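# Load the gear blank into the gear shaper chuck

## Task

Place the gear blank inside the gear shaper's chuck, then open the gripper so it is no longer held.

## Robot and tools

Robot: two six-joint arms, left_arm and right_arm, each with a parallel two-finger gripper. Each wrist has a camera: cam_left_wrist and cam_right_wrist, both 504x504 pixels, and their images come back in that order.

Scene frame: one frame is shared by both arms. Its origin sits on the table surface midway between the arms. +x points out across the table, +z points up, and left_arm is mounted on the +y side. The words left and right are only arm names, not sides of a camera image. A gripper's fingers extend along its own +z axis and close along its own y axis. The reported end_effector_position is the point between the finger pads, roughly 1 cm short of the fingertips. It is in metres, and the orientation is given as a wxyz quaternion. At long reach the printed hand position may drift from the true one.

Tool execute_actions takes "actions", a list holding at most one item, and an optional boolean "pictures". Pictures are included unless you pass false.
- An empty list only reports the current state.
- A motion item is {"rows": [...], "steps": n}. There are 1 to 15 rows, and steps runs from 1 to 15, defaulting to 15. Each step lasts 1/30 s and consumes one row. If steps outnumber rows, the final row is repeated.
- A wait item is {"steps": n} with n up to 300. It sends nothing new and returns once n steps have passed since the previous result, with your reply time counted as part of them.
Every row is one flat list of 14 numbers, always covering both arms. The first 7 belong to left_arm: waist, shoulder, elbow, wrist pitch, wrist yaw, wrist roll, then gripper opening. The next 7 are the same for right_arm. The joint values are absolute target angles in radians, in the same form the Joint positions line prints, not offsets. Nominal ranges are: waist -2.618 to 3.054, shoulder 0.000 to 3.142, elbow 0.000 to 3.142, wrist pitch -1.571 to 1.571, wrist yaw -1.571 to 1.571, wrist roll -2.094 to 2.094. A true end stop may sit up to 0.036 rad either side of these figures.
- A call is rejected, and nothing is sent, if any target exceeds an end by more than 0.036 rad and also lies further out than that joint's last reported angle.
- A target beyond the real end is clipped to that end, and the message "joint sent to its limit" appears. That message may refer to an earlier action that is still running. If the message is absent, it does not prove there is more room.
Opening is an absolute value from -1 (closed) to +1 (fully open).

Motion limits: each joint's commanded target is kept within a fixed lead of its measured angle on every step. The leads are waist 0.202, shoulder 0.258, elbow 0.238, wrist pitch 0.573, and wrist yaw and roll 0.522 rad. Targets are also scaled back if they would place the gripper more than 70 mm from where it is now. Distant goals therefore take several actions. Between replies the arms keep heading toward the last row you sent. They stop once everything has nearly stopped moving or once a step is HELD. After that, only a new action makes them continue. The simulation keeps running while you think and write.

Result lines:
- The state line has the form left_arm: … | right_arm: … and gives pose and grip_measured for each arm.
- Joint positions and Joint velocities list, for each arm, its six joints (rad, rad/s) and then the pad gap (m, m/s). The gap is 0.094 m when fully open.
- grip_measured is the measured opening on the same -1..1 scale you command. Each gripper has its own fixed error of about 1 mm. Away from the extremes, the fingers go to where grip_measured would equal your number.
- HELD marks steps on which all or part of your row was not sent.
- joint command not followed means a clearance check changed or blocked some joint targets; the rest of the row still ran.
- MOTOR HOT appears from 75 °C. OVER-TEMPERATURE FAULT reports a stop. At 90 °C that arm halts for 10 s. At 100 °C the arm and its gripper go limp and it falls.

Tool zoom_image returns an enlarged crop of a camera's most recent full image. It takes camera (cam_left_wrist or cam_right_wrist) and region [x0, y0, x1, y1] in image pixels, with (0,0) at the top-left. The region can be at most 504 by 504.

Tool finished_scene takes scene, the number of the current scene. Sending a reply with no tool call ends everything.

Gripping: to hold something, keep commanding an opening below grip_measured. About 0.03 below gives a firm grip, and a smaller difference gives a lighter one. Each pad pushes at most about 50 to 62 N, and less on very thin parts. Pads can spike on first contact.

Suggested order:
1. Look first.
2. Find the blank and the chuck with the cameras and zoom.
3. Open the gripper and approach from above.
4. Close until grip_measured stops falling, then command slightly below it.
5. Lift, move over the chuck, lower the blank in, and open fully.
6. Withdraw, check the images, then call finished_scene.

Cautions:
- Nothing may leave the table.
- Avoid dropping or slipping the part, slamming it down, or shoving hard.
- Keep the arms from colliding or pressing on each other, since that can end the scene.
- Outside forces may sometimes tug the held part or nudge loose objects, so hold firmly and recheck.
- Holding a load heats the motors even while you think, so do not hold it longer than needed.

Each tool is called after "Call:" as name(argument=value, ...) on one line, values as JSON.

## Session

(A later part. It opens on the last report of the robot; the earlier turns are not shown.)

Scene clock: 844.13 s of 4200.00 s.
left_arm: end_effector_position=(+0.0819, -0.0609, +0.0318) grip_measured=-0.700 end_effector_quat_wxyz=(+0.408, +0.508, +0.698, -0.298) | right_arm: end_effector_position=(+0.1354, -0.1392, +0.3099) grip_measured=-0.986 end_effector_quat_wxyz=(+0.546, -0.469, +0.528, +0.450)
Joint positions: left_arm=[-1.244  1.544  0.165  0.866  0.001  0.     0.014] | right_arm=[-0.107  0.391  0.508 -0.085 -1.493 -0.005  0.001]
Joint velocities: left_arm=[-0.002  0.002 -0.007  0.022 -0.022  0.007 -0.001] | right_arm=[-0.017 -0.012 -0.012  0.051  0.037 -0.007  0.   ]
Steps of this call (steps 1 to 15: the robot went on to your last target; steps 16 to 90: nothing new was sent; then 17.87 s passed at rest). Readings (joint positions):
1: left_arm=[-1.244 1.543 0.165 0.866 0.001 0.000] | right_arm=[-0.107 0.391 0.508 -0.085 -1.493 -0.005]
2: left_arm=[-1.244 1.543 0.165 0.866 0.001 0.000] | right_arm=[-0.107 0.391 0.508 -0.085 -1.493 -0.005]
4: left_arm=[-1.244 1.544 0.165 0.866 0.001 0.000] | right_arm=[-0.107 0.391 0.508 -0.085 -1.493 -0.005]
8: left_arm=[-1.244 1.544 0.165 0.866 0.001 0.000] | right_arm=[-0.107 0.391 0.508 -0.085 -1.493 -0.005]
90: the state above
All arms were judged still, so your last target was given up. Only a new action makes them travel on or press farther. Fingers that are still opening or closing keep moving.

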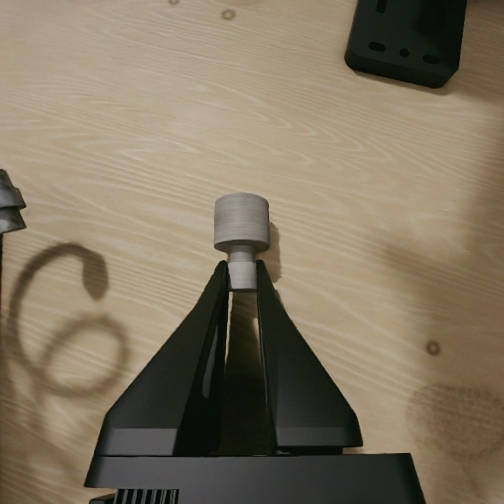

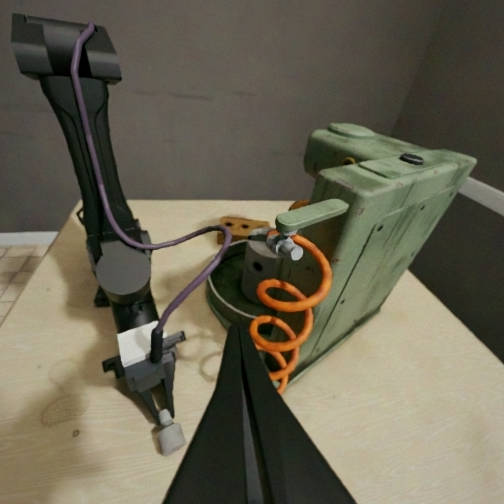

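Call:
execute_actions(actions=[{"rows":[[-1.25,1.55,0.16,0.88,0,0,-0.64,-0.1,0.4,0.5,-0.1,-1.5,0,-1]],"steps":15}])

Call:
execute_actions(actions=[{"rows":[[-1.25,1.50,0.16,0.88,0,0,-0.1,-0.3,0.4,0.5,-0.1,-1.0,0,-1],[-1.25,1.45,0.16,0.88,0,0,-0.1,-0.45,0.4,0.5,-0.1,-0.5,0,-1],[-1.25,1.4,0.16,0.88,0,0,-0.1,-0.6,0.4,0.5,-0.1,0,0,-1]],"steps":15}])

Scene clock: 849.67 s of 4200.00 s.
left_arm: end_effector_position=(+0.0825, -0.0626, +0.0351) grip_measured=-0.642 end_effector_quat_wxyz=(+0.413, +0.506, +0.694, -0.301) | right_arm: end_effector_position=(+0.1354, -0.1392, +0.3099) grip_measured=-0.986 end_effector_quat_wxyz=(+0.546, -0.469, +0.528, +0.450)
Joint positions: left_arm=[-1.244  1.544  0.165  0.882  0.001  0.     0.017] | right_arm=[-0.107  0.391  0.508 -0.085 -1.493 -0.005  0.001]
Joint velocities: left_arm=[ 0.002  0.017  0.007 -0.007  0.007 -0.007  0.   ] | right_arm=[ 0.012 -0.012 -0.017 -0.037  0.037 -0.037 -0.   ]
Steps of this call (steps 1 to 90: nothing new was sent; then 2.03 s passed at rest; steps 91 to 105: all 15 steps of this action). Readings (joint positions):
91: left_arm=[-1.244 1.544 0.165 0.866 0.001 0.000] | right_arm=[-0.107 0.391 0.508 -0.085 -1.493 -0.005]
92: left_arm=[-1.244 1.544 0.165 0.867 0.001 0.000] | right_arm=[-0.107 0.391 0.508 -0.085 -1.493 -0.005]
94: left_arm=[-1.244 1.544 0.165 0.873 0.001 0.000] | right_arm=[-0.107 0.391 0.508 -0.085 -1.493 -0.005]
98: left_arm=[-1.244 1.544 0.165 0.879 0.001 0.000] | right_arm=[-0.107 0.391 0.508 -0.085 -1.493 -0.005]
105: the state above

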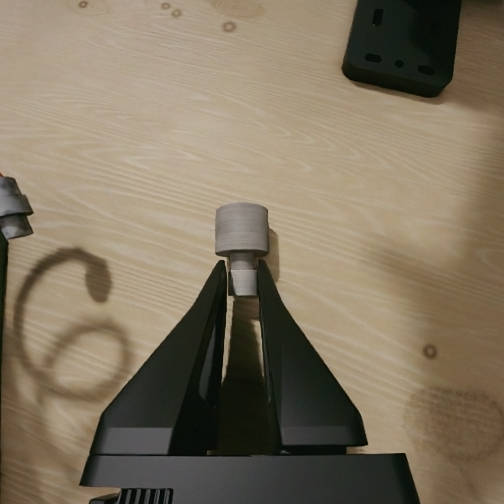

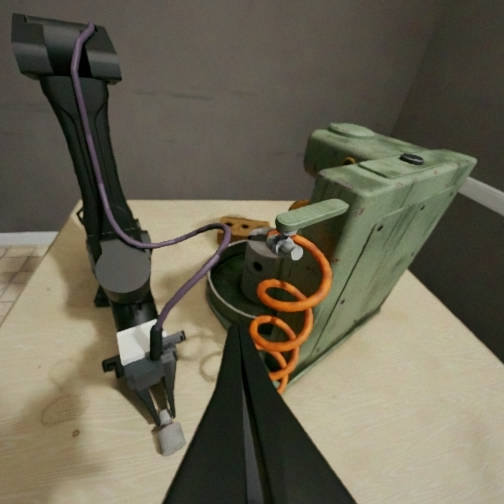

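Scene clock: 850.17 s of 4200.00 s.
left_arm: end_effector_position=(+0.0855, -0.0718, +0.0809) grip_measured=-0.102 end_effector_quat_wxyz=(+0.463, +0.482, +0.662, -0.338) | right_arm: end_effector_position=(+0.2623, -0.4162, +0.3142) grip_measured=-0.986 end_effector_quat_wxyz=(+0.704, +0.121, +0.687, -0.133)
Joint positions: left_arm=[-1.244  1.413  0.165  0.898  0.001  0.     0.042] | right_arm=[-0.593  0.391  0.508 -0.089 -0.202 -0.005  0.001]
Joint velocities: left_arm=[ 0.007 -0.022 -0.002  0.051 -0.007  0.051 -0.001] | right_arm=[-0.007 -0.007 -0.002  0.022  1.341 -0.066 -0.   ]
Steps of this call (steps 1 to 15: all 15 steps of this action). Readings (joint positions):
1: left_arm=[-1.244 1.540 0.165 0.881 0.001 0.000] | right_arm=[-0.139 0.391 0.508 -0.086 -1.437 -0.005]
2: left_arm=[-1.244 1.526 0.165 0.875 0.001 0.000] | right_arm=[-0.206 0.391 0.508 -0.084 -1.350 -0.005]
4: left_arm=[-1.244 1.464 0.165 0.869 0.001 0.000] | right_arm=[-0.338 0.391 0.508 -0.088 -1.173 -0.005]
8: left_arm=[-1.244 1.413 0.165 0.899 0.001 0.000] | right_arm=[-0.558 0.391 0.508 -0.088 -0.802 -0.005]
15: the state above

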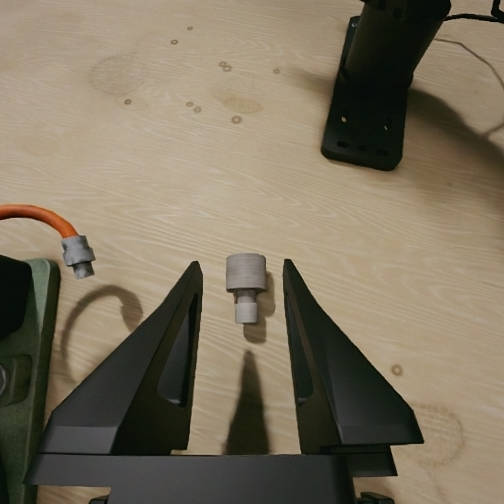

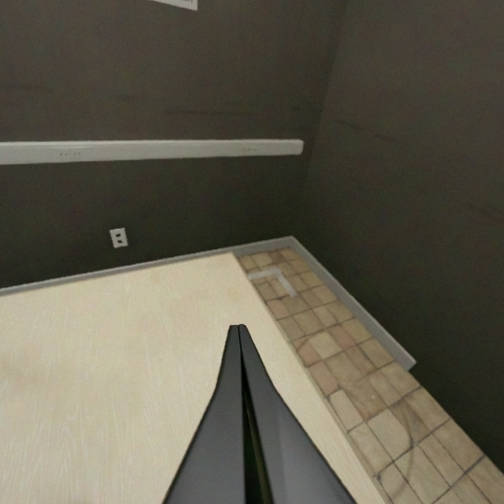

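Call:
execute_actions(actions=[{"rows":[[-1.25,1.4,0.4,0.7,0,0,0,-0.6,0.4,0.5,-0.1,0,0,-1],[-1.25,1.42,0.6,0.5,0,0,0,-0.6,0.4,0.5,-0.1,0,0,-1],[-1.25,1.45,0.8,0.2,0,0,0,-0.6,0.4,0.5,-0.1,0,0,-1],[-1.25,1.45,0.8,0.2,0,0,0,-0.6,0.4,0.5,-0.1,0,0,-1],[-1.25,1.45,0.8,0.2,0,0,0,-0.6,0.4,0.5,-0.1,0,0,-1],[-1.25,1.5,1.05,-0.3,0,0,0,-0.6,0.4,0.5,-0.1,0,0,-1],[-1.25,1.5,1.05,-0.3,0,0,0,-0.6,0.4,0.5,-0.1,0,0,-1],[-1.25,1.5,1.05,-0.3,0,0,0,-0.6,0.4,0.5,-0.1,0,0,-1],[-1.25,1.5,1.3,-0.9,0,0,0,-0.6,0.4,0.5,-0.1,0,0,-1]],"steps":15}], pictures=false)

Call:
execute_actions(actions=[{"steps":30}], pictures=false)

Call:
execute_actions(actions=[{"rows":[[-1.25,2.0,1.82,-1.5,0,0,0,-0.6,0.4,0.5,-0.1,0,0,-1]],"steps":15}], pictures=false)

Call:
execute_actions(actions=[{"steps":30}])

Scene clock: 869.87 s of 4200.00 s.
left_arm: end_effector_position=(+0.1127, -0.1560, +0.2153) grip_measured=-0.002 end_effector_quat_wxyz=(+0.324, +0.539, +0.740, -0.237) | right_arm: end_effector_position=(+0.2470, -0.4472, +0.3143) grip_measured=-0.986 end_effector_quat_wxyz=(+0.689, +0.189, +0.671, -0.199)
Joint positions: left_arm=[-1.244  1.496  1.264 -0.512  0.001  0.     0.047] | right_arm=[-0.593  0.391  0.508 -0.089 -0.008 -0.005  0.001]
Joint velocities: left_arm=[-0.012 -0.144  1.165 -1.751  0.037 -0.007 -0.   ] | right_arm=[ 0.007  0.017  0.007 -0.066 -0.022  0.037  0.   ]
Steps of this call (steps 1 to 30: the robot went on to your last target; steps 31 to 210: nothing new was sent; then 12.20 s passed at rest; steps 211 to 225: all 15 steps of this action). Readings (joint positions):
211: left_arm=[-1.244 1.413 0.194 0.855 0.001 0.000] | right_arm=[-0.593 0.391 0.508 -0.089 -0.008 -0.005]
212: left_arm=[-1.244 1.416 0.252 0.772 0.001 0.000] | right_arm=[-0.593 0.391 0.508 -0.089 -0.008 -0.005]
214: left_arm=[-1.244 1.429 0.407 0.572 0.001 0.000] | right_arm=[-0.593 0.391 0.508 -0.089 -0.008 -0.005]
218: left_arm=[-1.244 1.477 0.741 0.187 0.001 0.000] | right_arm=[-0.593 0.391 0.508 -0.089 -0.008 -0.005]
225: the state above

Scene clock: 870.87 s of 4200.00 s.
left_arm: end_effector_position=(+0.0929, -0.0948, +0.1783) grip_measured=-0.002 end_effector_quat_wxyz=(+0.201, +0.570, +0.783, -0.147) | right_arm: end_effector_position=(+0.2470, -0.4472, +0.3143) grip_measured=-0.986 end_effector_quat_wxyz=(+0.689, +0.189, +0.671, -0.199)
Joint positions: left_arm=[-1.244  1.492  1.308 -0.882  0.001  0.     0.047] | right_arm=[-0.593  0.391  0.508 -0.089 -0.008 -0.005  0.001]
Joint velocities: left_arm=[-0.017 -0.012 -0.002 -0.037 -0.051 -0.081  0.   ] | right_arm=[ 0.012 -0.002 -0.002 -0.051 -0.066 -0.081 -0.   ]
Steps of this call (steps 1 to 30: the robot went on to your last target). Readings (joint positions):
1: left_arm=[-1.244 1.491 1.293 -0.565 0.001 0.000] | right_arm=[-0.593 0.391 0.508 -0.089 -0.008 -0.005]
2: left_arm=[-1.244 1.487 1.305 -0.611 0.001 0.000] | right_arm=[-0.593 0.391 0.508 -0.089 -0.008 -0.005]
4: left_arm=[-1.244 1.486 1.308 -0.698 0.001 0.000] | right_arm=[-0.593 0.391 0.508 -0.089 -0.008 -0.005]
8: left_arm=[-1.244 1.492 1.308 -0.819 0.001 0.000] | right_arm=[-0.593 0.391 0.508 -0.089 -0.008 -0.005]
30: the state above

Scene clock: 871.37 s of 4200.00 s.
left_arm: end_effector_position=(+0.0883, -0.0805, +0.1127) grip_measured=-0.002 end_effector_quat_wxyz=(-0.050, +0.587, +0.807, +0.035) | right_arm: end_effector_position=(+0.2470, -0.4472, +0.3143) grip_measured=-0.986 end_effector_quat_wxyz=(+0.689, +0.189, +0.671, -0.199)
Joint positions: left_arm=[-1.244  2.018  1.788 -1.463  0.001  0.     0.047] | right_arm=[-0.593  0.391  0.508 -0.089 -0.008 -0.005  0.001]
Joint velocities: left_arm=[ 0.017 -0.081 -0.002 -0.256 -0.125 -0.051 -0.001] | right_arm=[-0.007 -0.002  0.007  0.022 -0.007 -0.022 -0.001]
Steps of this call (steps 1 to 15: all 15 steps of this action). Readings (joint positions):
1: left_arm=[-1.244 1.530 1.361 -0.979 0.001 0.000] | right_arm=[-0.593 0.391 0.508 -0.089 -0.008 -0.005]
2: left_arm=[-1.244 1.599 1.451 -1.101 0.001 0.000] | right_arm=[-0.593 0.391 0.508 -0.089 -0.008 -0.005]
4: left_arm=[-1.244 1.763 1.630 -1.252 0.001 0.000] | right_arm=[-0.593 0.391 0.508 -0.089 -0.008 -0.005]
8: left_arm=[-1.244 1.992 1.788 -1.342 0.001 0.000] | right_arm=[-0.593 0.391 0.508 -0.089 -0.008 -0.005]
15: the state above

Scene clock: 872.37 s of 4200.00 s.
left_arm: end_effector_position=(+0.0861, -0.0739, +0.1141) grip_measured=-0.002 end_effector_quat_wxyz=(-0.060, +0.587, +0.806, +0.043) | right_arm: end_effector_position=(+0.2470, -0.4472, +0.3143) grip_measured=-0.986 end_effector_quat_wxyz=(+0.689, +0.189, +0.671, -0.199)
Joint positions: left_arm=[-1.244  2.017  1.788 -1.491  0.001  0.     0.047] | right_arm=[-0.593  0.391  0.508 -0.089 -0.008 -0.005  0.001]
Joint velocities: left_arm=[ 0.007 -0.002  0.012  0.022  0.022 -0.066 -0.002] | right_arm=[ 0.002  0.012 -0.017  0.037 -0.037  0.007 -0.001]
Steps of this call (steps 1 to 30: the robot went on to your last target). Readings (joint positions):
1: left_arm=[-1.244 2.017 1.788 -1.470 0.001 0.000] | right_arm=[-0.593 0.391 0.508 -0.089 -0.008 -0.005]
2: left_arm=[-1.244 2.017 1.788 -1.475 0.001 0.000] | right_arm=[-0.593 0.391 0.508 -0.089 -0.008 -0.005]
4: left_arm=[-1.244 2.017 1.788 -1.482 0.001 0.000] | right_arm=[-0.593 0.391 0.508 -0.089 -0.008 -0.005]
8: left_arm=[-1.244 2.017 1.788 -1.488 0.001 0.000] | right_arm=[-0.593 0.391 0.508 -0.089 -0.008 -0.005]
30: the state above
All arms were judged still, so your last target was given up. Only a new action makes them travel on or press farther. Fingers that are still opening or closing keep moving.

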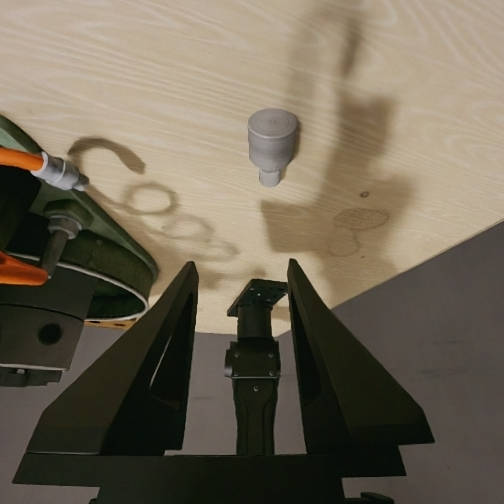

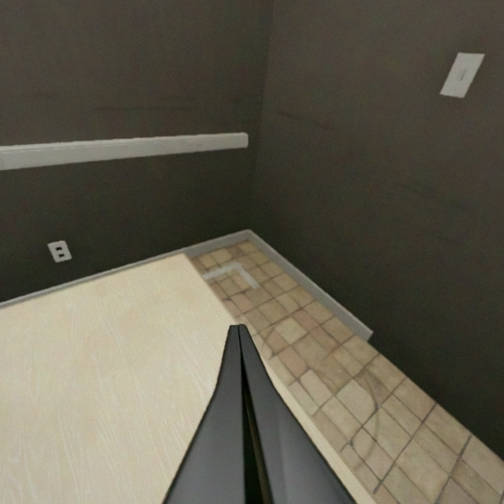

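Call:
execute_actions(actions=[{"rows":[[-1.27,2.08,1.86,-1.5,0,0,0.2,-0.6,0.4,0.5,-0.1,0,0,-1],[-1.29,2.14,1.89,-1.5,0,0,0.2,-0.6,0.4,0.5,-0.1,0,0,-1],[-1.3,2.2,1.92,-1.5,0,0,0.2,-0.6,0.4,0.5,-0.1,0,0,-1],[-1.3,2.26,1.95,-1.5,0,0,0.2,-0.6,0.4,0.5,-0.1,0,0,-1]],"steps":15}])

Scene clock: 877.80 s of 4200.00 s.
left_arm: end_effector_position=(+0.0734, -0.1062, +0.0537) grip_measured=+0.198 end_effector_quat_wxyz=(-0.105, +0.607, +0.784, +0.082) | right_arm: end_effector_position=(+0.2470, -0.4472, +0.3143) grip_measured=-0.986 end_effector_quat_wxyz=(+0.689, +0.189, +0.671, -0.199)
Joint positions: left_arm=[-1.303  2.276  1.931 -1.492 -0.001  0.     0.056] | right_arm=[-0.593  0.391  0.508 -0.089 -0.008 -0.005  0.001]
Joint velocities: left_arm=[ 0.002 -0.002 -0.007 -0.022  0.022  0.066  0.   ] | right_arm=[ 0.012  0.012  0.007 -0.051 -0.022  0.022  0.   ]
Steps of this call (steps 1 to 90: nothing new was sent; then 1.93 s passed at rest; steps 91 to 105: all 15 steps of this action). Readings (joint positions):
91: left_arm=[-1.246 2.024 1.798 -1.499 0.001 0.000] | right_arm=[-0.593 0.391 0.508 -0.089 -0.008 -0.005]
92: left_arm=[-1.251 2.043 1.823 -1.510 -0.000 0.000] | right_arm=[-0.593 0.391 0.508 -0.089 -0.008 -0.005]
94: left_arm=[-1.271 2.115 1.893 -1.517 -0.001 0.000] | right_arm=[-0.593 0.391 0.508 -0.089 -0.008 -0.005]
98: left_arm=[-1.302 2.250 1.931 -1.490 -0.001 0.000] | right_arm=[-0.593 0.391 0.508 -0.089 -0.008 -0.005]
105: the state above

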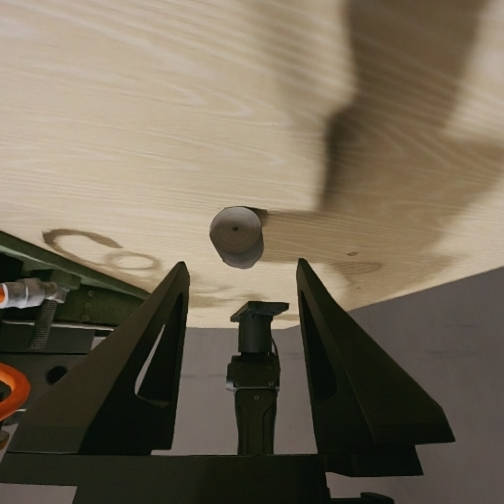

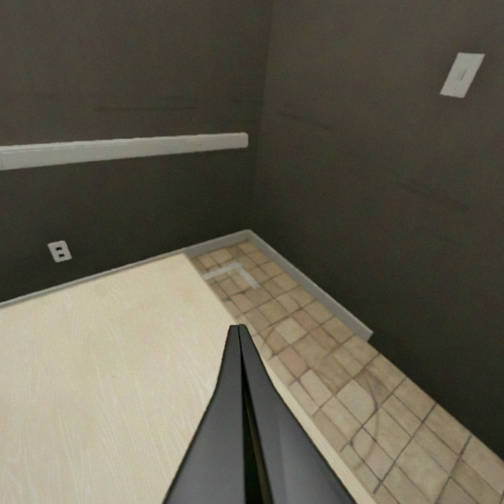

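Call:
execute_actions(actions=[{"rows":[[-1.29,2.3,1.95,-1.5,0,0,0.2,-0.6,0.4,0.5,-0.1,0,0,-1],[-1.29,2.32,1.95,-1.5,0,0,0.2,-0.6,0.4,0.5,-0.1,0,0,-1],[-1.29,2.335,1.95,-1.5,0,0,0.2,-0.6,0.4,0.5,-0.1,0,0,-1],[-1.29,2.35,1.95,-1.5,0,0,0.2,-0.6,0.4,0.5,-0.1,0,0,-1],[-1.29,2.36,1.95,-1.5,0,0,0.2,-0.6,0.4,0.5,-0.1,0,0,-1]],"steps":15}])

Scene clock: 883.63 s of 4200.00 s.
left_arm: end_effector_position=(+0.0741, -0.0984, +0.0249) grip_measured=+0.198 end_effector_quat_wxyz=(-0.139, +0.600, +0.781, +0.107) | right_arm: end_effector_position=(+0.2470, -0.4472, +0.3143) grip_measured=-0.986 end_effector_quat_wxyz=(+0.689, +0.189, +0.671, -0.199)
Joint positions: left_arm=[-1.296  2.358  1.931 -1.496 -0.001  0.     0.056] | right_arm=[-0.593  0.391  0.508 -0.089 -0.008 -0.005  0.001]
Joint velocities: left_arm=[ 0.002  0.007  0.007 -0.037 -0.022 -0.037 -0.   ] | right_arm=[ 0.017 -0.012  0.002  0.051 -0.037 -0.154 -0.001]
Steps of this call (steps 1 to 15: the robot went on to your last target; steps 16 to 90: nothing new was sent; then 2.33 s passed at rest; steps 91 to 105: all 15 steps of this action). Readings (joint positions):
91: left_arm=[-1.302 2.276 1.931 -1.493 -0.001 0.000] | right_arm=[-0.593 0.391 0.508 -0.089 -0.008 -0.005]
92: left_arm=[-1.302 2.279 1.931 -1.494 -0.001 0.000] | right_arm=[-0.593 0.391 0.508 -0.089 -0.008 -0.005]
94: left_arm=[-1.299 2.292 1.931 -1.495 -0.001 0.000] | right_arm=[-0.593 0.391 0.508 -0.089 -0.008 -0.005]
98: left_arm=[-1.296 2.343 1.931 -1.496 -0.001 0.000] | right_arm=[-0.593 0.391 0.508 -0.089 -0.008 -0.005]
105: the state above

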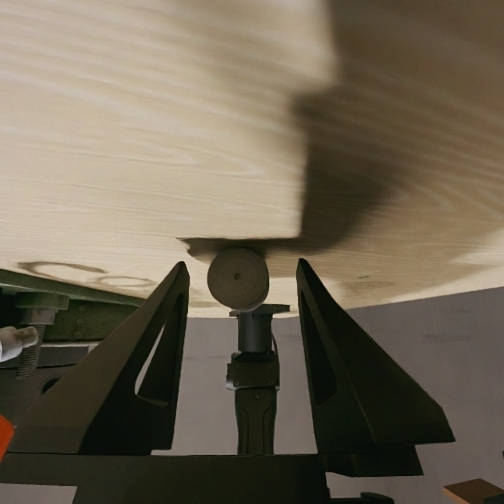

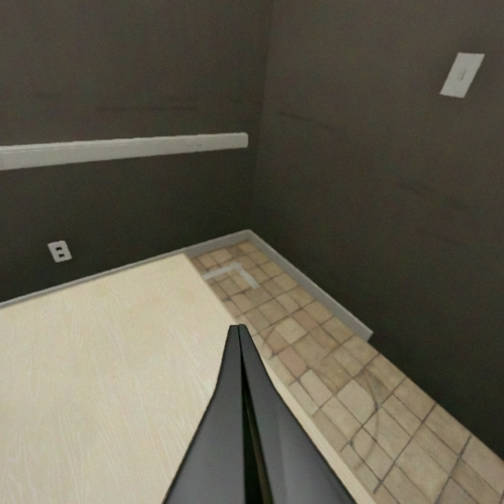

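Call:
execute_actions(actions=[{"rows":[[-1.29,2.372,1.95,-1.5,0,0,0.2,-0.6,0.4,0.5,-0.1,0,0,-1],[-1.29,2.382,1.95,-1.5,0,0,0.2,-0.6,0.4,0.5,-0.1,0,0,-1]],"steps":15}], pictures=false)

Call:
execute_actions(actions=[{"rows":[[-1.29,2.382,1.95,-1.5,0,0,0,-0.6,0.4,0.5,-0.1,0,0,-1],[-1.29,2.382,1.95,-1.5,0,0,-0.2,-0.6,0.4,0.5,-0.1,0,0,-1],[-1.29,2.382,1.95,-1.5,0,0,-0.3,-0.6,0.4,0.5,-0.1,0,0,-1],[-1.29,2.382,1.95,-1.5,0,0,-0.36,-0.6,0.4,0.5,-0.1,0,0,-1],[-1.29,2.382,1.95,-1.5,0,0,-0.4,-0.6,0.4,0.5,-0.1,0,0,-1],[-1.29,2.382,1.95,-1.5,0,0,-0.44,-0.6,0.4,0.5,-0.1,0,0,-1],[-1.29,2.382,1.95,-1.5,0,0,-0.47,-0.6,0.4,0.5,-0.1,0,0,-1]],"steps":15}])

Scene clock: 893.73 s of 4200.00 s.
left_arm: end_effector_position=(+0.0741, -0.0984, +0.0249) grip_measured=+0.198 end_effector_quat_wxyz=(-0.139, +0.600, +0.781, +0.107) | right_arm: end_effector_position=(+0.2470, -0.4472, +0.3143) grip_measured=-0.986 end_effector_quat_wxyz=(+0.689, +0.189, +0.671, -0.199)
Joint positions: left_arm=[-1.296  2.358  1.931 -1.496 -0.001  0.     0.056] | right_arm=[-0.593  0.391  0.508 -0.089 -0.008 -0.005  0.001]
Joint velocities: left_arm=[-0.017 -0.012 -0.017  0.022  0.066 -0.007  0.001] | right_arm=[-0.007  0.002  0.012  0.095 -0.051 -0.066 -0.001]
Steps of this call (steps 1 to 15: the robot went on to your last target; steps 16 to 90: nothing new was sent; then 6.60 s passed at rest; steps 91 to 105: all 15 steps of this action). Readings (joint positions):
91: left_arm=[-1.296 2.358 1.931 -1.496 -0.001 0.000] | right_arm=[-0.593 0.391 0.508 -0.089 -0.008 -0.005]
92: left_arm=[-1.296 2.358 1.931 -1.496 -0.001 0.000] | right_arm=[-0.593 0.391 0.508 -0.089 -0.008 -0.005]
94: left_arm=[-1.296 2.358 1.931 -1.496 -0.001 0.000] | right_arm=[-0.593 0.391 0.508 -0.089 -0.008 -0.005]
98: left_arm=[-1.296 2.358 1.931 -1.496 -0.001 0.000] | right_arm=[-0.593 0.391 0.508 -0.089 -0.008 -0.005]
105: the state above

Scene clock: 894.23 s of 4200.00 s.
left_arm: end_effector_position=(+0.0741, -0.0984, +0.0249) grip_measured=-0.410 end_effector_quat_wxyz=(-0.139, +0.600, +0.781, +0.107) | right_arm: end_effector_position=(+0.2470, -0.4472, +0.3143) grip_measured=-0.986 end_effector_quat_wxyz=(+0.689, +0.189, +0.671, -0.199)
Joint positions: left_arm=[-1.296  2.358  1.931 -1.496 -0.001  0.     0.028] | right_arm=[-0.593  0.391  0.508 -0.089 -0.008 -0.005  0.001]
Joint velocities: left_arm=[ 0.007 -0.002 -0.002 -0.095 -0.051 -0.022 -0.001] | right_arm=[ 0.002 -0.022 -0.017  0.022 -0.037 -0.125 -0.001]
Steps of this call (steps 1 to 15: all 15 steps of this action). Readings (joint positions):
1: left_arm=[-1.296 2.358 1.931 -1.496 -0.001 0.000] | right_arm=[-0.593 0.391 0.508 -0.089 -0.008 -0.005]
2: left_arm=[-1.296 2.358 1.931 -1.496 -0.001 0.000] | right_arm=[-0.593 0.391 0.508 -0.089 -0.008 -0.005]
4: left_arm=[-1.296 2.358 1.931 -1.496 -0.001 0.000] | right_arm=[-0.593 0.391 0.508 -0.089 -0.008 -0.005]
8: left_arm=[-1.296 2.358 1.931 -1.496 -0.001 0.000] | right_arm=[-0.593 0.391 0.508 -0.089 -0.008 -0.005]
15: the state above

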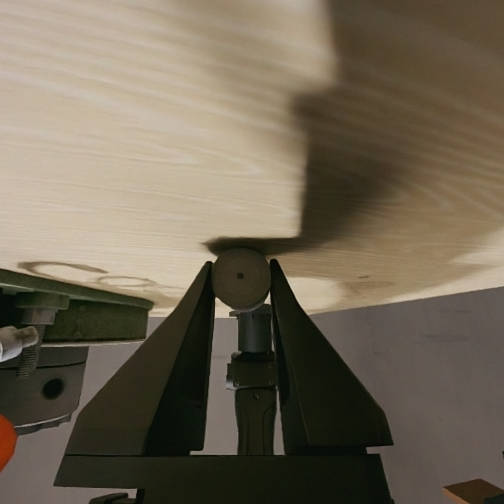

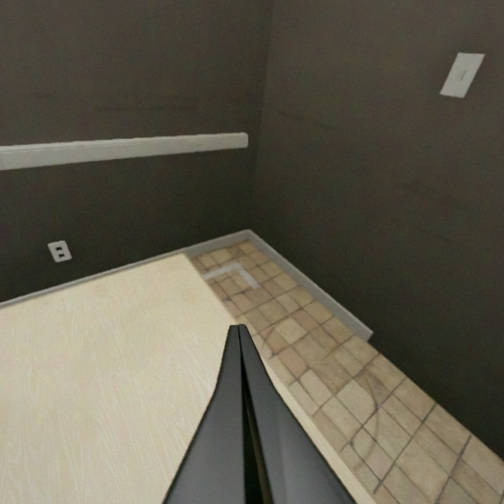

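Call:
execute_actions(actions=[{"rows":[[-1.29,2.33,1.95,-1.5,0,0,-0.47,-0.6,0.4,0.5,-0.1,0,0,-1],[-1.29,2.28,1.93,-1.5,0,0,-0.47,-0.6,0.4,0.5,-0.1,0,0,-1],[-1.29,2.22,1.9,-1.5,0,0,-0.47,-0.6,0.4,0.5,-0.1,0,0,-1],[-1.29,2.15,1.86,-1.47,0,0,-0.47,-0.6,0.4,0.5,-0.1,0,0,-1],[-1.29,2.08,1.82,-1.44,0,0,-0.47,-0.6,0.4,0.5,-0.1,0,0,-1],[-1.29,2.01,1.77,-1.4,0,0,-0.47,-0.6,0.4,0.5,-0.1,0,0,-1],[-1.29,1.94,1.72,-1.36,0,0,-0.47,-0.6,0.4,0.5,-0.1,0,0,-1],[-1.29,1.87,1.67,-1.32,0,0,-0.47,-0.6,0.4,0.5,-0.1,0,0,-1],[-1.29,1.8,1.62,-1.28,0,0,-0.47,-0.6,0.4,0.5,-0.1,0,0,-1],[-1.29,1.73,1.57,-1.24,0,0,-0.47,-0.6,0.4,0.5,-0.1,0,0,-1],[-1.29,1.66,1.52,-1.2,0,0,-0.47,-0.6,0.4,0.5,-0.1,0,0,-1],[-1.29,1.59,1.47,-1.16,0,0,-0.47,-0.6,0.4,0.5,-0.1,0,0,-1],[-1.29,1.52,1.42,-1.12,0,0,-0.47,-0.6,0.4,0.5,-0.1,0,0,-1],[-1.29,1.45,1.37,-1.08,0,0,-0.47,-0.6,0.4,0.5,-0.1,0,0,-1],[-1.29,1.38,1.32,-1.04,0,0,-0.47,-0.6,0.4,0.5,-0.1,0,0,-1]],"steps":15}], pictures=false)

Call:
execute_actions(actions=[{"rows":[[-1.29,1.31,1.27,-1.0,0,0,-0.47,-0.6,0.4,0.5,-0.1,0,0,-1],[-1.29,1.24,1.22,-0.96,0,0,-0.47,-0.6,0.4,0.5,-0.1,0,0,-1],[-1.29,1.17,1.17,-0.92,0,0,-0.47,-0.6,0.4,0.5,-0.1,0,0,-1],[-1.29,1.10,1.12,-0.88,0,0,-0.47,-0.6,0.4,0.5,-0.1,0,0,-1],[-1.29,1.03,1.07,-0.85,0,0,-0.47,-0.6,0.4,0.5,-0.1,0,0,-1],[-1.29,0.96,1.02,-0.82,0,0,-0.47,-0.6,0.4,0.5,-0.1,0,0,-1],[-1.29,0.89,0.97,-0.79,0,0,-0.47,-0.6,0.4,0.5,-0.1,0,0,-1],[-1.29,0.82,0.92,-0.76,0,0,-0.47,-0.6,0.4,0.5,-0.1,0,0,-1],[-1.29,0.75,0.86,-0.73,0,0,-0.47,-0.6,0.4,0.5,-0.1,0,0,-1],[-1.29,0.68,0.80,-0.70,0,0,-0.47,-0.6,0.4,0.5,-0.1,0,0,-1],[-1.29,0.61,0.75,-0.67,0,0,-0.47,-0.6,0.4,0.5,-0.1,0,0,-1],[-1.29,0.54,0.70,-0.63,0,0,-0.47,-0.6,0.4,0.5,-0.1,0,0,-1],[-1.29,0.47,0.65,-0.59,0,0,-0.47,-0.6,0.4,0.5,-0.1,0,0,-1],[-1.29,0.40,0.60,-0.55,0,0,-0.47,-0.6,0.4,0.5,-0.1,0,0,-1],[-1.29,0.35,0.55,-0.52,0,0,-0.47,-0.6,0.4,0.5,-0.1,0,0,-1]],"steps":15}], pictures=false)

Call:
execute_actions(actions=[{"rows":[[-1.22,0.35,0.55,-0.52,0,0,-0.47,-0.6,0.4,0.5,-0.1,0,0,-1],[-1.15,0.35,0.55,-0.52,0,0,-0.47,-0.6,0.4,0.5,-0.1,0,0,-1],[-1.08,0.35,0.55,-0.52,0,0,-0.47,-0.6,0.4,0.5,-0.1,0,0,-1],[-1.01,0.35,0.55,-0.52,0,0,-0.47,-0.6,0.4,0.5,-0.1,0,0,-1],[-0.94,0.35,0.55,-0.52,0,0,-0.47,-0.6,0.4,0.5,-0.1,0,0,-1],[-0.87,0.35,0.55,-0.52,0,0,-0.47,-0.6,0.4,0.5,-0.1,0,0,-1],[-0.8,0.35,0.55,-0.52,0,0,-0.47,-0.6,0.4,0.5,-0.1,0,0,-1],[-0.73,0.35,0.55,-0.52,0,0,-0.47,-0.6,0.4,0.5,-0.1,0,0,-1],[-0.66,0.35,0.55,-0.52,0,0,-0.47,-0.6,0.4,0.5,-0.1,0,0,-1],[-0.59,0.35,0.55,-0.52,0,0,-0.47,-0.6,0.4,0.5,-0.1,0,0,-1],[-0.52,0.35,0.55,-0.52,0,0,-0.47,-0.6,0.4,0.5,-0.1,0,0,-1],[-0.45,0.35,0.55,-0.52,0,0,-0.47,-0.6,0.4,0.5,-0.1,0,0,-1],[-0.38,0.35,0.55,-0.52,0,0,-0.47,-0.6,0.4,0.5,-0.1,0,0,-1],[-0.32,0.35,0.55,-0.52,0,0,-0.47,-0.6,0.4,0.5,-0.1,0,0,-1],[-0.268,0.35,0.55,-0.52,0,0,-0.47,-0.6,0.4,0.5,-0.1,0,0,-1]],"steps":15}], pictures=false)

Call:
execute_actions(actions=[{"rows":[[-0.268,0.35,0.55,-0.52,0,0,-0.47,1.2,0.88,0.26,0.81,0.1,0,-1]],"steps":15}], pictures=false)

Call:
execute_actions(actions=[{"steps":45}])

Scene clock: 934.43 s of 4200.00 s.
left_arm: end_effector_position=(+0.0639, -0.0601, +0.1964) grip_measured=-0.410 end_effector_quat_wxyz=(+0.137, +0.600, +0.781, -0.105) | right_arm: end_effector_position=(+0.2470, -0.4472, +0.3143) grip_measured=-0.986 end_effector_quat_wxyz=(+0.689, +0.189, +0.671, -0.199)
Joint positions: left_arm=[-1.296  1.486  1.439 -1.178 -0.001  0.     0.028] | right_arm=[-0.593  0.391  0.508 -0.089 -0.008 -0.005  0.001]
Joint velocities: left_arm=[ 0.002 -1.951 -1.482  0.945 -0.037  0.007  0.001] | right_arm=[-0.002  0.007 -0.012 -0.022 -0.037  0.037  0.   ]
Steps of this call (steps 1 to 15: the robot went on to your last target; steps 16 to 90: nothing new was sent; then 36.70 s passed at rest; steps 91 to 105: all 15 steps of this action). Readings (joint positions):
91: left_arm=[-1.296 2.358 1.931 -1.496 -0.001 0.000] | right_arm=[-0.593 0.391 0.508 -0.089 -0.008 -0.005]
92: left_arm=[-1.296 2.353 1.931 -1.495 -0.001 0.000] | right_arm=[-0.593 0.391 0.508 -0.089 -0.008 -0.005]
94: left_arm=[-1.296 2.307 1.900 -1.472 -0.001 0.000] | right_arm=[-0.593 0.391 0.508 -0.089 -0.008 -0.005]
98: left_arm=[-1.296 2.044 1.747 -1.396 -0.001 0.000] | right_arm=[-0.593 0.391 0.508 -0.089 -0.008 -0.005]
105: the state above

Scene clock: 934.93 s of 4200.00 s.
left_arm: end_effector_position=(+0.0387, +0.0348, +0.2211) grip_measured=-0.410 end_effector_quat_wxyz=(+0.405, +0.524, +0.682, -0.310) | right_arm: end_effector_position=(+0.2470, -0.4472, +0.3143) grip_measured=-0.986 end_effector_quat_wxyz=(+0.689, +0.189, +0.671, -0.199)
Joint positions: left_arm=[-1.296  0.461  0.648 -0.687 -0.001  0.     0.028] | right_arm=[-0.593  0.391  0.508 -0.089 -0.008 -0.005  0.001]
Joint velocities: left_arm=[-0.007 -1.839 -1.463  0.916  0.037 -0.022  0.   ] | right_arm=[ 0.002  0.002  0.022 -0.022 -0.051  0.081  0.001]
Steps of this call (steps 1 to 15: all 15 steps of this action). Readings (joint positions):
1: left_arm=[-1.296 1.418 1.387 -1.143 -0.001 0.000] | right_arm=[-0.593 0.391 0.508 -0.089 -0.008 -0.005]
2: left_arm=[-1.296 1.352 1.333 -1.108 -0.001 0.000] | right_arm=[-0.593 0.391 0.508 -0.089 -0.008 -0.005]
4: left_arm=[-1.296 1.223 1.224 -1.039 -0.001 0.000] | right_arm=[-0.593 0.391 0.508 -0.089 -0.008 -0.005]
8: left_arm=[-1.296 0.953 1.015 -0.911 -0.001 0.000] | right_arm=[-0.593 0.391 0.508 -0.089 -0.008 -0.005]
15: the state above

Scene clock: 935.43 s of 4200.00 s.
left_arm: end_effector_position=(+0.1972, +0.1720, +0.2280) grip_measured=-0.410 end_effector_quat_wxyz=(+0.555, +0.155, +0.810, -0.106) | right_arm: end_effector_position=(+0.2470, -0.4472, +0.3143) grip_measured=-0.986 end_effector_quat_wxyz=(+0.689, +0.189, +0.671, -0.199)
Joint positions: left_arm=[-0.363  0.368  0.553 -0.554  0.001  0.     0.028] | right_arm=[-0.593  0.391  0.508 -0.089 -0.008 -0.005  0.001]
Joint velocities: left_arm=[ 1.717 -0.007 -0.027 -0.007 -0.154  0.007 -0.   ] | right_arm=[ 0.007  0.012  0.002 -0.037  0.007  0.037 -0.   ]
Steps of this call (steps 1 to 15: all 15 steps of this action). Readings (joint positions):
1: left_arm=[-1.283 0.409 0.606 -0.665 0.005 0.000] | right_arm=[-0.593 0.391 0.508 -0.089 -0.008 -0.005]
2: left_arm=[-1.246 0.379 0.580 -0.652 0.011 0.000] | right_arm=[-0.593 0.391 0.508 -0.089 -0.008 -0.005]
4: left_arm=[-1.126 0.368 0.558 -0.629 0.014 0.000] | right_arm=[-0.593 0.391 0.508 -0.089 -0.008 -0.005]
8: left_arm=[-0.844 0.368 0.553 -0.584 0.008 0.000] | right_arm=[-0.593 0.391 0.508 -0.089 -0.008 -0.005]
15: the state above

Scene clock: 935.93 s of 4200.00 s.
left_arm: end_effector_position=(+0.2045, +0.1935, +0.2282) grip_measured=-0.410 end_effector_quat_wxyz=(+0.560, +0.116, +0.816, -0.078) | right_arm: end_effector_position=(+0.3207, -0.1550, +0.2460) grip_measured=-0.986 end_effector_quat_wxyz=(+0.721, -0.144, +0.659, +0.161)
Joint positions: left_arm=[-0.273  0.368  0.553 -0.553 -0.008  0.     0.028] | right_arm=[ 0.502  0.899  0.243  0.748  0.097 -0.004  0.001]
Joint velocities: left_arm=[-0.022  0.012  0.007 -0.022 -0.022 -0.037  0.   ] | right_arm=[ 2.151 -0.012  0.002  0.33  -0.081  0.066  0.   ]
Steps of this call (steps 1 to 15: all 15 steps of this action). Readings (joint positions):
1: left_arm=[-0.315 0.368 0.553 -0.553 -0.005 0.000] | right_arm=[-0.558 0.420 0.472 0.015 0.022 -0.005]
2: left_arm=[-0.288 0.368 0.553 -0.553 -0.010 0.000] | right_arm=[-0.488 0.486 0.424 0.167 0.044 -0.004]
4: left_arm=[-0.273 0.368 0.553 -0.553 -0.011 0.000] | right_arm=[-0.337 0.672 0.334 0.398 0.069 -0.004]
8: left_arm=[-0.273 0.368 0.553 -0.553 -0.010 0.000] | right_arm=[-0.034 0.897 0.248 0.568 0.088 -0.004]
15: the state above

Scene clock: 937.43 s of 4200.00 s.
left_arm: end_effector_position=(+0.2045, +0.1934, +0.2282) grip_measured=-0.410 end_effector_quat_wxyz=(+0.560, +0.116, +0.816, -0.078) | right_arm: end_effector_position=(+0.2376, -0.0698, +0.2556) grip_measured=-0.987 end_effector_quat_wxyz=(+0.709, -0.170, +0.640, +0.244)
Joint positions: left_arm=[-0.273  0.368  0.553 -0.553 -0.008  0.     0.028] | right_arm=[ 1.102  0.897  0.243  0.799  0.535 -0.003  0.001]
Joint velocities: left_arm=[ 0.012  0.002  0.002 -0.022 -0.037  0.022 -0.   ] | right_arm=[ 0.002 -0.022 -0.007 -0.007  0.007 -0.022  0.   ]
Steps of this call (steps 1 to 45: the robot went on to your last target). Readings (joint positions):
1: left_arm=[-0.273 0.368 0.553 -0.553 -0.008 0.000] | right_arm=[0.579 0.899 0.243 0.759 0.098 -0.004]
2: left_arm=[-0.273 0.368 0.553 -0.553 -0.008 0.000] | right_arm=[0.655 0.899 0.243 0.766 0.098 -0.004]
4: left_arm=[-0.273 0.368 0.553 -0.553 -0.008 0.000] | right_arm=[0.808 0.899 0.243 0.777 0.099 -0.004]
8: left_arm=[-0.273 0.368 0.553 -0.553 -0.008 0.000] | right_arm=[0.999 0.897 0.243 0.797 0.340 -0.003]
45: the state above
All arms were judged still, so your last target was given up. Only a new action makes them travel on or press farther. Fingers that are still opening or closing keep moving.

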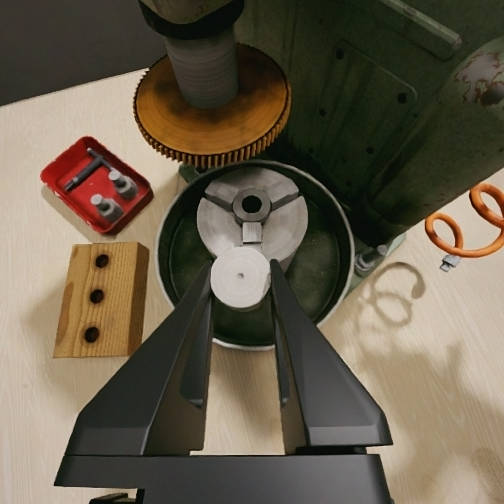

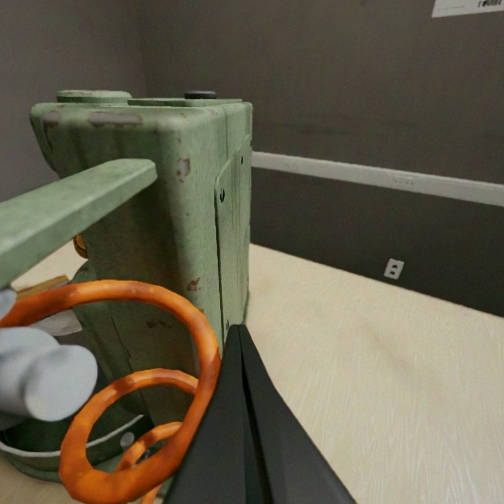

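Right arm caught on the hose. Back off, retract, then go round.

Call:
execute_actions(actions=[{"rows":[[-0.268,0.35,0.55,-0.52,0,0,-0.47,0.9,0.88,0.26,0.81,0.5,0,-1],[-0.268,0.35,0.55,-0.52,0,0,-0.47,0.8,0.88,0.26,0.81,0.5,0,-1],[-0.268,0.35,0.55,-0.52,0,0,-0.47,0.8,0.88,0.26,0.81,0.5,0,-1],[-0.268,0.35,0.55,-0.52,0,0,-0.47,0.8,0.88,0.26,0.81,0.5,0,-1],[-0.268,0.35,0.55,-0.52,0,0,-0.47,0.8,0.2,0.1,0.2,0.5,0,-1]],"steps":15}], pictures=false)

Call:
execute_actions(actions=[{"steps":20}])

Scene clock: 943.00 s of 4200.00 s.
left_arm: end_effector_position=(+0.2045, +0.1934, +0.2282) grip_measured=-0.410 end_effector_quat_wxyz=(+0.560, +0.116, +0.816, -0.078) | right_arm: end_effector_position=(+0.2468, -0.1929, +0.2426) grip_measured=-0.987 end_effector_quat_wxyz=(+0.742, -0.078, +0.649, +0.150)
Joint positions: left_arm=[-0.273  0.368  0.553 -0.553 -0.008  0.     0.028] | right_arm=[ 0.809  0.215  0.094  0.29   0.513 -0.004  0.001]
Joint velocities: left_arm=[ 0.002  0.007  0.012  0.022 -0.11   0.007  0.   ] | right_arm=[-0.002 -0.105 -0.007 -0.242  0.007  0.022  0.   ]
Steps of this call (steps 1 to 90: nothing new was sent; then 2.07 s passed at rest; steps 91 to 105: all 15 steps of this action). Readings (joint positions):
91: left_arm=[-0.273 0.368 0.553 -0.553 -0.008 0.000] | right_arm=[1.060 0.897 0.243 0.798 0.523 -0.004]
92: left_arm=[-0.273 0.368 0.553 -0.553 -0.008 0.000] | right_arm=[0.989 0.897 0.243 0.799 0.512 -0.004]
94: left_arm=[-0.273 0.368 0.553 -0.553 -0.008 0.000] | right_arm=[0.857 0.897 0.243 0.799 0.515 -0.004]
98: left_arm=[-0.273 0.368 0.553 -0.553 -0.008 0.000] | right_arm=[0.812 0.645 0.151 0.517 0.515 -0.004]
105: the state above

Scene clock: 943.67 s of 4200.00 s.
left_arm: end_effector_position=(+0.2045, +0.1934, +0.2282) grip_measured=-0.410 end_effector_quat_wxyz=(+0.560, +0.116, +0.816, -0.078) | right_arm: end_effector_position=(+0.2479, -0.1906, +0.2264) grip_measured=-0.987 end_effector_quat_wxyz=(+0.723, -0.096, +0.670, +0.136)
Joint positions: left_arm=[-0.273  0.368  0.553 -0.553 -0.008  0.     0.028] | right_arm=[ 0.809  0.215  0.094  0.216  0.508 -0.004  0.001]
Joint velocities: left_arm=[ 0.012 -0.007  0.007 -0.007 -0.051 -0.022  0.   ] | right_arm=[ 0.022  0.002  0.012 -0.022  0.007 -0.051  0.   ]
Steps of this call (steps 1 to 20: the robot went on to your last target). Readings (joint positions):
1: left_arm=[-0.273 0.368 0.553 -0.553 -0.008 0.000] | right_arm=[0.809 0.215 0.094 0.280 0.512 -0.004]
2: left_arm=[-0.273 0.368 0.553 -0.553 -0.008 0.000] | right_arm=[0.809 0.215 0.094 0.266 0.511 -0.004]
4: left_arm=[-0.273 0.368 0.553 -0.553 -0.008 0.000] | right_arm=[0.809 0.215 0.094 0.245 0.510 -0.004]
8: left_arm=[-0.273 0.368 0.553 -0.553 -0.008 0.000] | right_arm=[0.809 0.215 0.094 0.226 0.509 -0.004]
20: the state above

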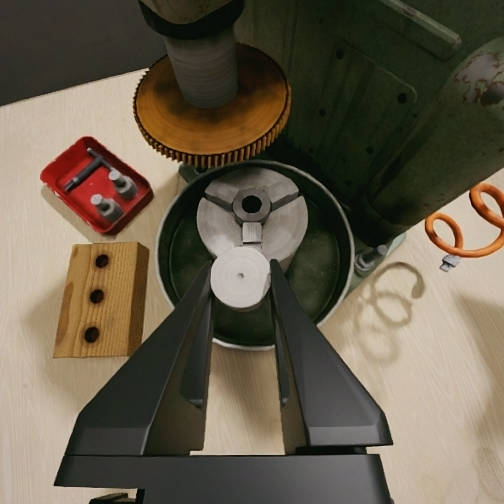

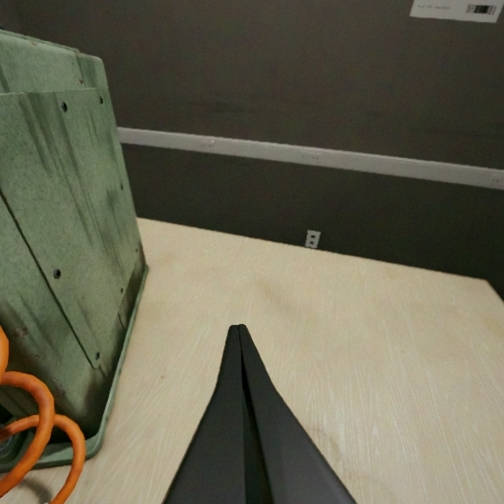

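Call:
execute_actions(actions=[{"rows":[[-0.268,0.35,0.55,-0.52,0,0,-0.47,0.8,0.2,0.1,1.3,0.1,0,-1]],"steps":15}], pictures=false)

Call:
execute_actions(actions=[{"rows":[[-0.268,0.35,0.55,-0.52,0,0,-0.47,1.4,0.2,0.1,1.3,0.1,0,-1]],"steps":15}], pictures=false)

Call:
execute_actions(actions=[{"rows":[[-0.268,0.35,0.55,-0.52,0,0,-0.47,1.4,0.88,0.26,0.81,0.1,0,-1]],"steps":15}], pictures=false)

Call:
execute_actions(actions=[{"rows":[[-0.268,0.35,0.55,-0.52,0,0,-0.47,1.3,0.88,0.26,0.81,0.1,0,-1],[-0.268,0.35,0.55,-0.52,0,0,-0.47,1.25,0.88,0.26,0.81,0.1,0,-1],[-0.268,0.35,0.55,-0.52,0,0,-0.47,1.2,0.88,0.26,0.81,0.1,0,-1]],"steps":15}])

Scene clock: 952.93 s of 4200.00 s.
left_arm: end_effector_position=(+0.2045, +0.1934, +0.2282) grip_measured=-0.410 end_effector_quat_wxyz=(+0.560, +0.116, +0.816, -0.078) | right_arm: end_effector_position=(+0.1352, -0.2240, +0.4159) grip_measured=-0.987 end_effector_quat_wxyz=(+0.888, -0.044, +0.266, +0.373)
Joint positions: left_arm=[-0.273  0.368  0.553 -0.553 -0.008  0.     0.028] | right_arm=[ 0.807  0.215  0.085  1.172  0.141 -0.004  0.001]
Joint velocities: left_arm=[-0.032  0.002 -0.012  0.022 -0.007 -0.007 -0.   ] | right_arm=[ 0.002  0.007 -0.017  0.974 -0.271  0.051 -0.   ]
Steps of this call (steps 1 to 15: the robot went on to your last target; steps 16 to 90: nothing new was sent; then 5.77 s passed at rest; steps 91 to 105: all 15 steps of this action). Readings (joint positions):
91: left_arm=[-0.273 0.368 0.553 -0.553 -0.008 0.000] | right_arm=[0.807 0.215 0.088 0.259 0.471 -0.004]
92: left_arm=[-0.273 0.368 0.553 -0.553 -0.008 0.000] | right_arm=[0.807 0.215 0.085 0.319 0.421 -0.004]
94: left_arm=[-0.273 0.368 0.553 -0.553 -0.008 0.000] | right_arm=[0.807 0.215 0.085 0.459 0.343 -0.004]
98: left_arm=[-0.273 0.368 0.553 -0.553 -0.008 0.000] | right_arm=[0.807 0.215 0.085 0.748 0.241 -0.004]
105: the state above

Scene clock: 953.43 s of 4200.00 s.
left_arm: end_effector_position=(+0.2045, +0.1934, +0.2282) grip_measured=-0.410 end_effector_quat_wxyz=(+0.560, +0.116, +0.816, -0.078) | right_arm: end_effector_position=(+0.0599, -0.2011, +0.4294) grip_measured=-0.987 end_effector_quat_wxyz=(+0.749, -0.095, +0.190, +0.627)
Joint positions: left_arm=[-0.273  0.368  0.553 -0.553 -0.008  0.     0.028] | right_arm=[ 1.391  0.215  0.085  1.286  0.106 -0.004  0.001]
Joint velocities: left_arm=[-0.007 -0.017 -0.002  0.051 -0.007  0.037 -0.001] | right_arm=[-0.002  0.027  0.017  0.037  0.022  0.007 -0.   ]
Steps of this call (steps 1 to 15: all 15 steps of this action). Readings (joint positions):
1: left_arm=[-0.273 0.368 0.553 -0.553 -0.008 0.000] | right_arm=[0.847 0.215 0.085 1.200 0.142 -0.004]
2: left_arm=[-0.273 0.368 0.553 -0.553 -0.008 0.000] | right_arm=[0.925 0.215 0.085 1.221 0.135 -0.004]
4: left_arm=[-0.273 0.368 0.553 -0.553 -0.008 0.000] | right_arm=[1.078 0.215 0.085 1.247 0.125 -0.004]
8: left_arm=[-0.273 0.368 0.553 -0.553 -0.008 0.000] | right_arm=[1.349 0.215 0.085 1.271 0.111 -0.004]
15: the state above

Scene clock: 953.93 s of 4200.00 s.
left_arm: end_effector_position=(+0.2045, +0.1934, +0.2282) grip_measured=-0.410 end_effector_quat_wxyz=(+0.560, +0.116, +0.816, -0.078) | right_arm: end_effector_position=(+0.0924, +0.0123, +0.2659) grip_measured=-0.987 end_effector_quat_wxyz=(+0.603, -0.388, +0.513, +0.472)
Joint positions: left_arm=[-0.273  0.368  0.553 -0.553 -0.008  0.     0.028] | right_arm=[ 1.391  0.888  0.238  0.825  0.106 -0.004  0.001]
Joint velocities: left_arm=[-0.012  0.017 -0.002  0.007 -0.022  0.007  0.   ] | right_arm=[-0.012 -0.007  0.007 -0.051  0.022  0.037 -0.   ]
Steps of this call (steps 1 to 15: all 15 steps of this action). Readings (joint positions):
1: left_arm=[-0.273 0.368 0.553 -0.553 -0.008 0.000] | right_arm=[1.391 0.239 0.102 1.263 0.106 -0.004]
2: left_arm=[-0.273 0.368 0.553 -0.553 -0.008 0.000] | right_arm=[1.391 0.293 0.139 1.219 0.106 -0.004]
4: left_arm=[-0.273 0.368 0.553 -0.553 -0.008 0.000] | right_arm=[1.391 0.418 0.201 1.136 0.106 -0.004]
8: left_arm=[-0.273 0.368 0.553 -0.553 -0.008 0.000] | right_arm=[1.391 0.666 0.234 1.022 0.106 -0.004]
15: the state above

Scene clock: 954.43 s of 4200.00 s.
left_arm: end_effector_position=(+0.2045, +0.1934, +0.2282) grip_measured=-0.410 end_effector_quat_wxyz=(+0.560, +0.116, +0.816, -0.078) | right_arm: end_effector_position=(+0.1501, -0.0053, +0.2656) grip_measured=-0.987 end_effector_quat_wxyz=(+0.644, -0.340, +0.546, +0.414)
Joint positions: left_arm=[-0.273  0.368  0.553 -0.553 -0.008  0.     0.028] | right_arm=[ 1.207  0.888  0.238  0.823  0.105 -0.004  0.001]
Joint velocities: left_arm=[-0.017 -0.007 -0.002 -0.007  0.007 -0.007 -0.001] | right_arm=[-0.017 -0.017 -0.012  0.139 -0.022 -0.051  0.   ]
Steps of this call (steps 1 to 15: all 15 steps of this action). Readings (joint positions):
1: left_arm=[-0.273 0.368 0.553 -0.553 -0.008 0.000] | right_arm=[1.376 0.888 0.238 0.824 0.097 -0.004]
2: left_arm=[-0.273 0.368 0.553 -0.553 -0.008 0.000] | right_arm=[1.339 0.888 0.238 0.824 0.092 -0.004]
4: left_arm=[-0.273 0.368 0.553 -0.553 -0.008 0.000] | right_arm=[1.249 0.888 0.238 0.823 0.096 -0.004]
8: left_arm=[-0.273 0.368 0.553 -0.553 -0.008 0.000] | right_arm=[1.207 0.888 0.238 0.823 0.105 -0.004]
15: the state above

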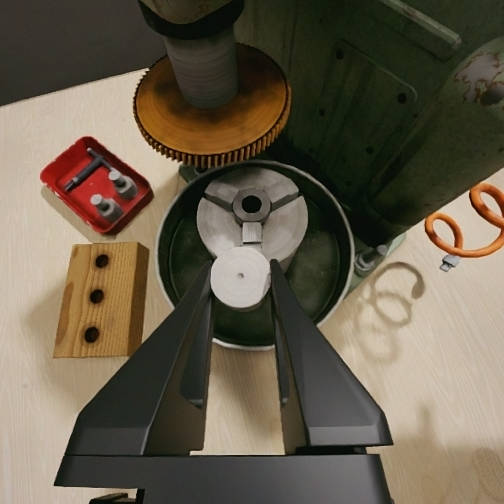

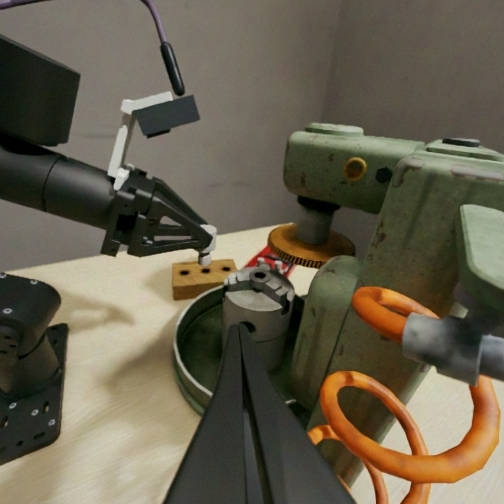

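Call:
execute_actions(actions=[{"rows":[[-0.268,0.4,0.55,-0.48,0.015,0,-0.47,1.2,0.88,0.26,0.81,0.1,0,-1],[-0.268,0.43,0.545,-0.44,0.015,0,-0.47,1.2,0.88,0.26,0.81,0.1,0,-1],[-0.268,0.46,0.54,-0.40,0.015,0,-0.47,1.2,0.88,0.26,0.81,0.1,0,-1],[-0.268,0.49,0.54,-0.36,0.015,0,-0.47,1.2,0.88,0.26,0.81,0.1,0,-1],[-0.268,0.52,0.535,-0.33,0.015,0,-0.47,1.2,0.88,0.26,0.81,0.1,0,-1],[-0.268,0.55,0.53,-0.30,0.015,0,-0.47,1.2,0.88,0.26,0.81,0.1,0,-1],[-0.268,0.58,0.53,-0.27,0.015,0,-0.47,1.2,0.88,0.26,0.81,0.1,0,-1],[-0.268,0.61,0.525,-0.24,0.015,0,-0.47,1.2,0.88,0.26,0.81,0.1,0,-1],[-0.268,0.64,0.52,-0.21,0.015,0,-0.47,1.2,0.88,0.26,0.81,0.1,0,-1],[-0.268,0.67,0.52,-0.18,0.015,0,-0.47,1.2,0.88,0.26,0.81,0.1,0,-1],[-0.268,0.70,0.515,-0.15,0.015,0,-0.47,1.2,0.88,0.26,0.81,0.1,0,-1],[-0.268,0.725,0.51,-0.12,0.015,0,-0.47,1.2,0.88,0.26,0.81,0.1,0,-1],[-0.268,0.748,0.51,-0.10,0.015,0,-0.47,1.2,0.88,0.26,0.81,0.1,0,-1]],"steps":15}], pictures=false)

Call:
execute_actions(actions=[{"steps":20}])

Call:
zoom_image(camera="cam_right_wrist", region=[220,220,300,300])

Scene clock: 968.37 s of 4200.00 s.
left_arm: end_effector_position=(+0.2708, +0.1711, +0.2075) grip_measured=-0.410 end_effector_quat_wxyz=(+0.547, +0.121, +0.824, -0.082) | right_arm: end_effector_position=(+0.1501, -0.0053, +0.2656) grip_measured=-0.987 end_effector_quat_wxyz=(+0.644, -0.340, +0.546, +0.414)
Joint positions: left_arm=[-0.273  0.735  0.527 -0.191  0.006  0.     0.028] | right_arm=[ 1.207  0.888  0.238  0.823  0.105 -0.004  0.001]
Joint velocities: left_arm=[-0.007  0.3    0.007  0.418 -0.081 -0.051  0.   ] | right_arm=[-0.007 -0.007  0.002  0.037 -0.007 -0.11   0.   ]
Steps of this call (steps 1 to 15: the robot went on to your last target; steps 16 to 90: nothing new was sent; then 10.43 s passed at rest; steps 91 to 105: all 15 steps of this action). Readings (joint positions):
91: left_arm=[-0.273 0.371 0.553 -0.549 -0.006 0.000] | right_arm=[1.207 0.888 0.238 0.823 0.105 -0.004]
92: left_arm=[-0.273 0.382 0.553 -0.537 -0.003 0.000] | right_arm=[1.207 0.888 0.238 0.823 0.105 -0.004]
94: left_arm=[-0.273 0.427 0.553 -0.494 0.001 0.000] | right_arm=[1.207 0.888 0.238 0.823 0.105 -0.004]
98: left_arm=[-0.273 0.553 0.551 -0.384 0.005 0.000] | right_arm=[1.207 0.888 0.238 0.823 0.105 -0.004]
105: the state above

Scene clock: 969.03 s of 4200.00 s.
left_arm: end_effector_position=(+0.2765, +0.1693, +0.2179) grip_measured=-0.410 end_effector_quat_wxyz=(+0.567, +0.120, +0.811, -0.085) | right_arm: end_effector_position=(+0.1501, -0.0053, +0.2656) grip_measured=-0.987 end_effector_quat_wxyz=(+0.644, -0.340, +0.546, +0.414)
Joint positions: left_arm=[-0.273  0.744  0.527 -0.134  0.007  0.     0.028] | right_arm=[ 1.207  0.888  0.238  0.823  0.105 -0.004  0.001]
Joint velocities: left_arm=[ 0.012 -0.007  0.002  0.037 -0.037  0.037 -0.001] | right_arm=[-0.017 -0.002 -0.012 -0.007 -0.037 -0.066  0.   ]
Steps of this call (steps 1 to 20: the robot went on to your last target). Readings (joint positions):
1: left_arm=[-0.273 0.742 0.527 -0.180 0.006 0.000] | right_arm=[1.207 0.888 0.238 0.823 0.105 -0.004]
2: left_arm=[-0.273 0.744 0.527 -0.172 0.006 0.000] | right_arm=[1.207 0.888 0.238 0.823 0.105 -0.004]
4: left_arm=[-0.273 0.744 0.527 -0.158 0.006 0.000] | right_arm=[1.207 0.888 0.238 0.823 0.105 -0.004]
8: left_arm=[-0.273 0.744 0.527 -0.142 0.007 0.000] | right_arm=[1.207 0.888 0.238 0.823 0.105 -0.004]
20: the state above

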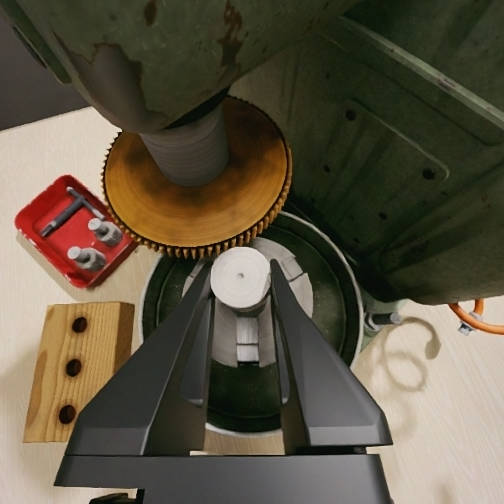

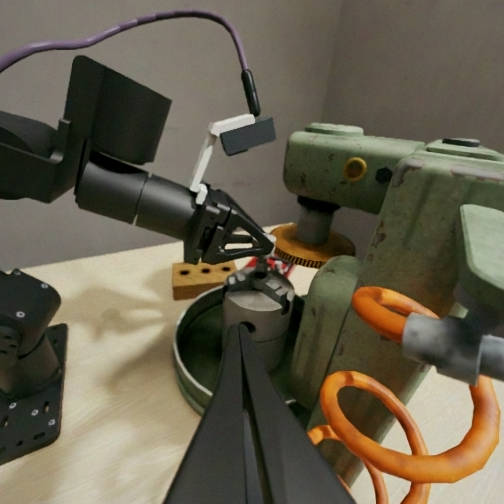

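Region (220, 220, 300, 300) of cam_right_wrist's 504x504 image, scaled by 6.300, with more detail than that image has.

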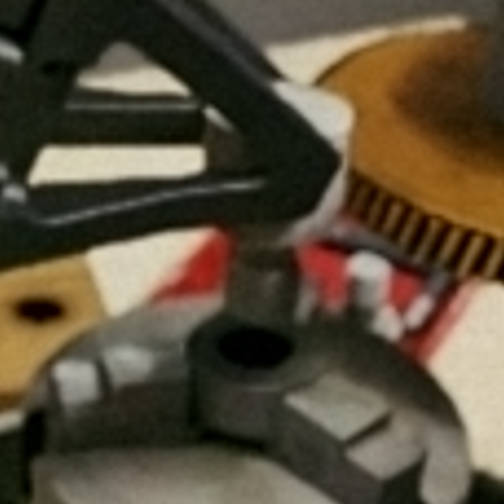

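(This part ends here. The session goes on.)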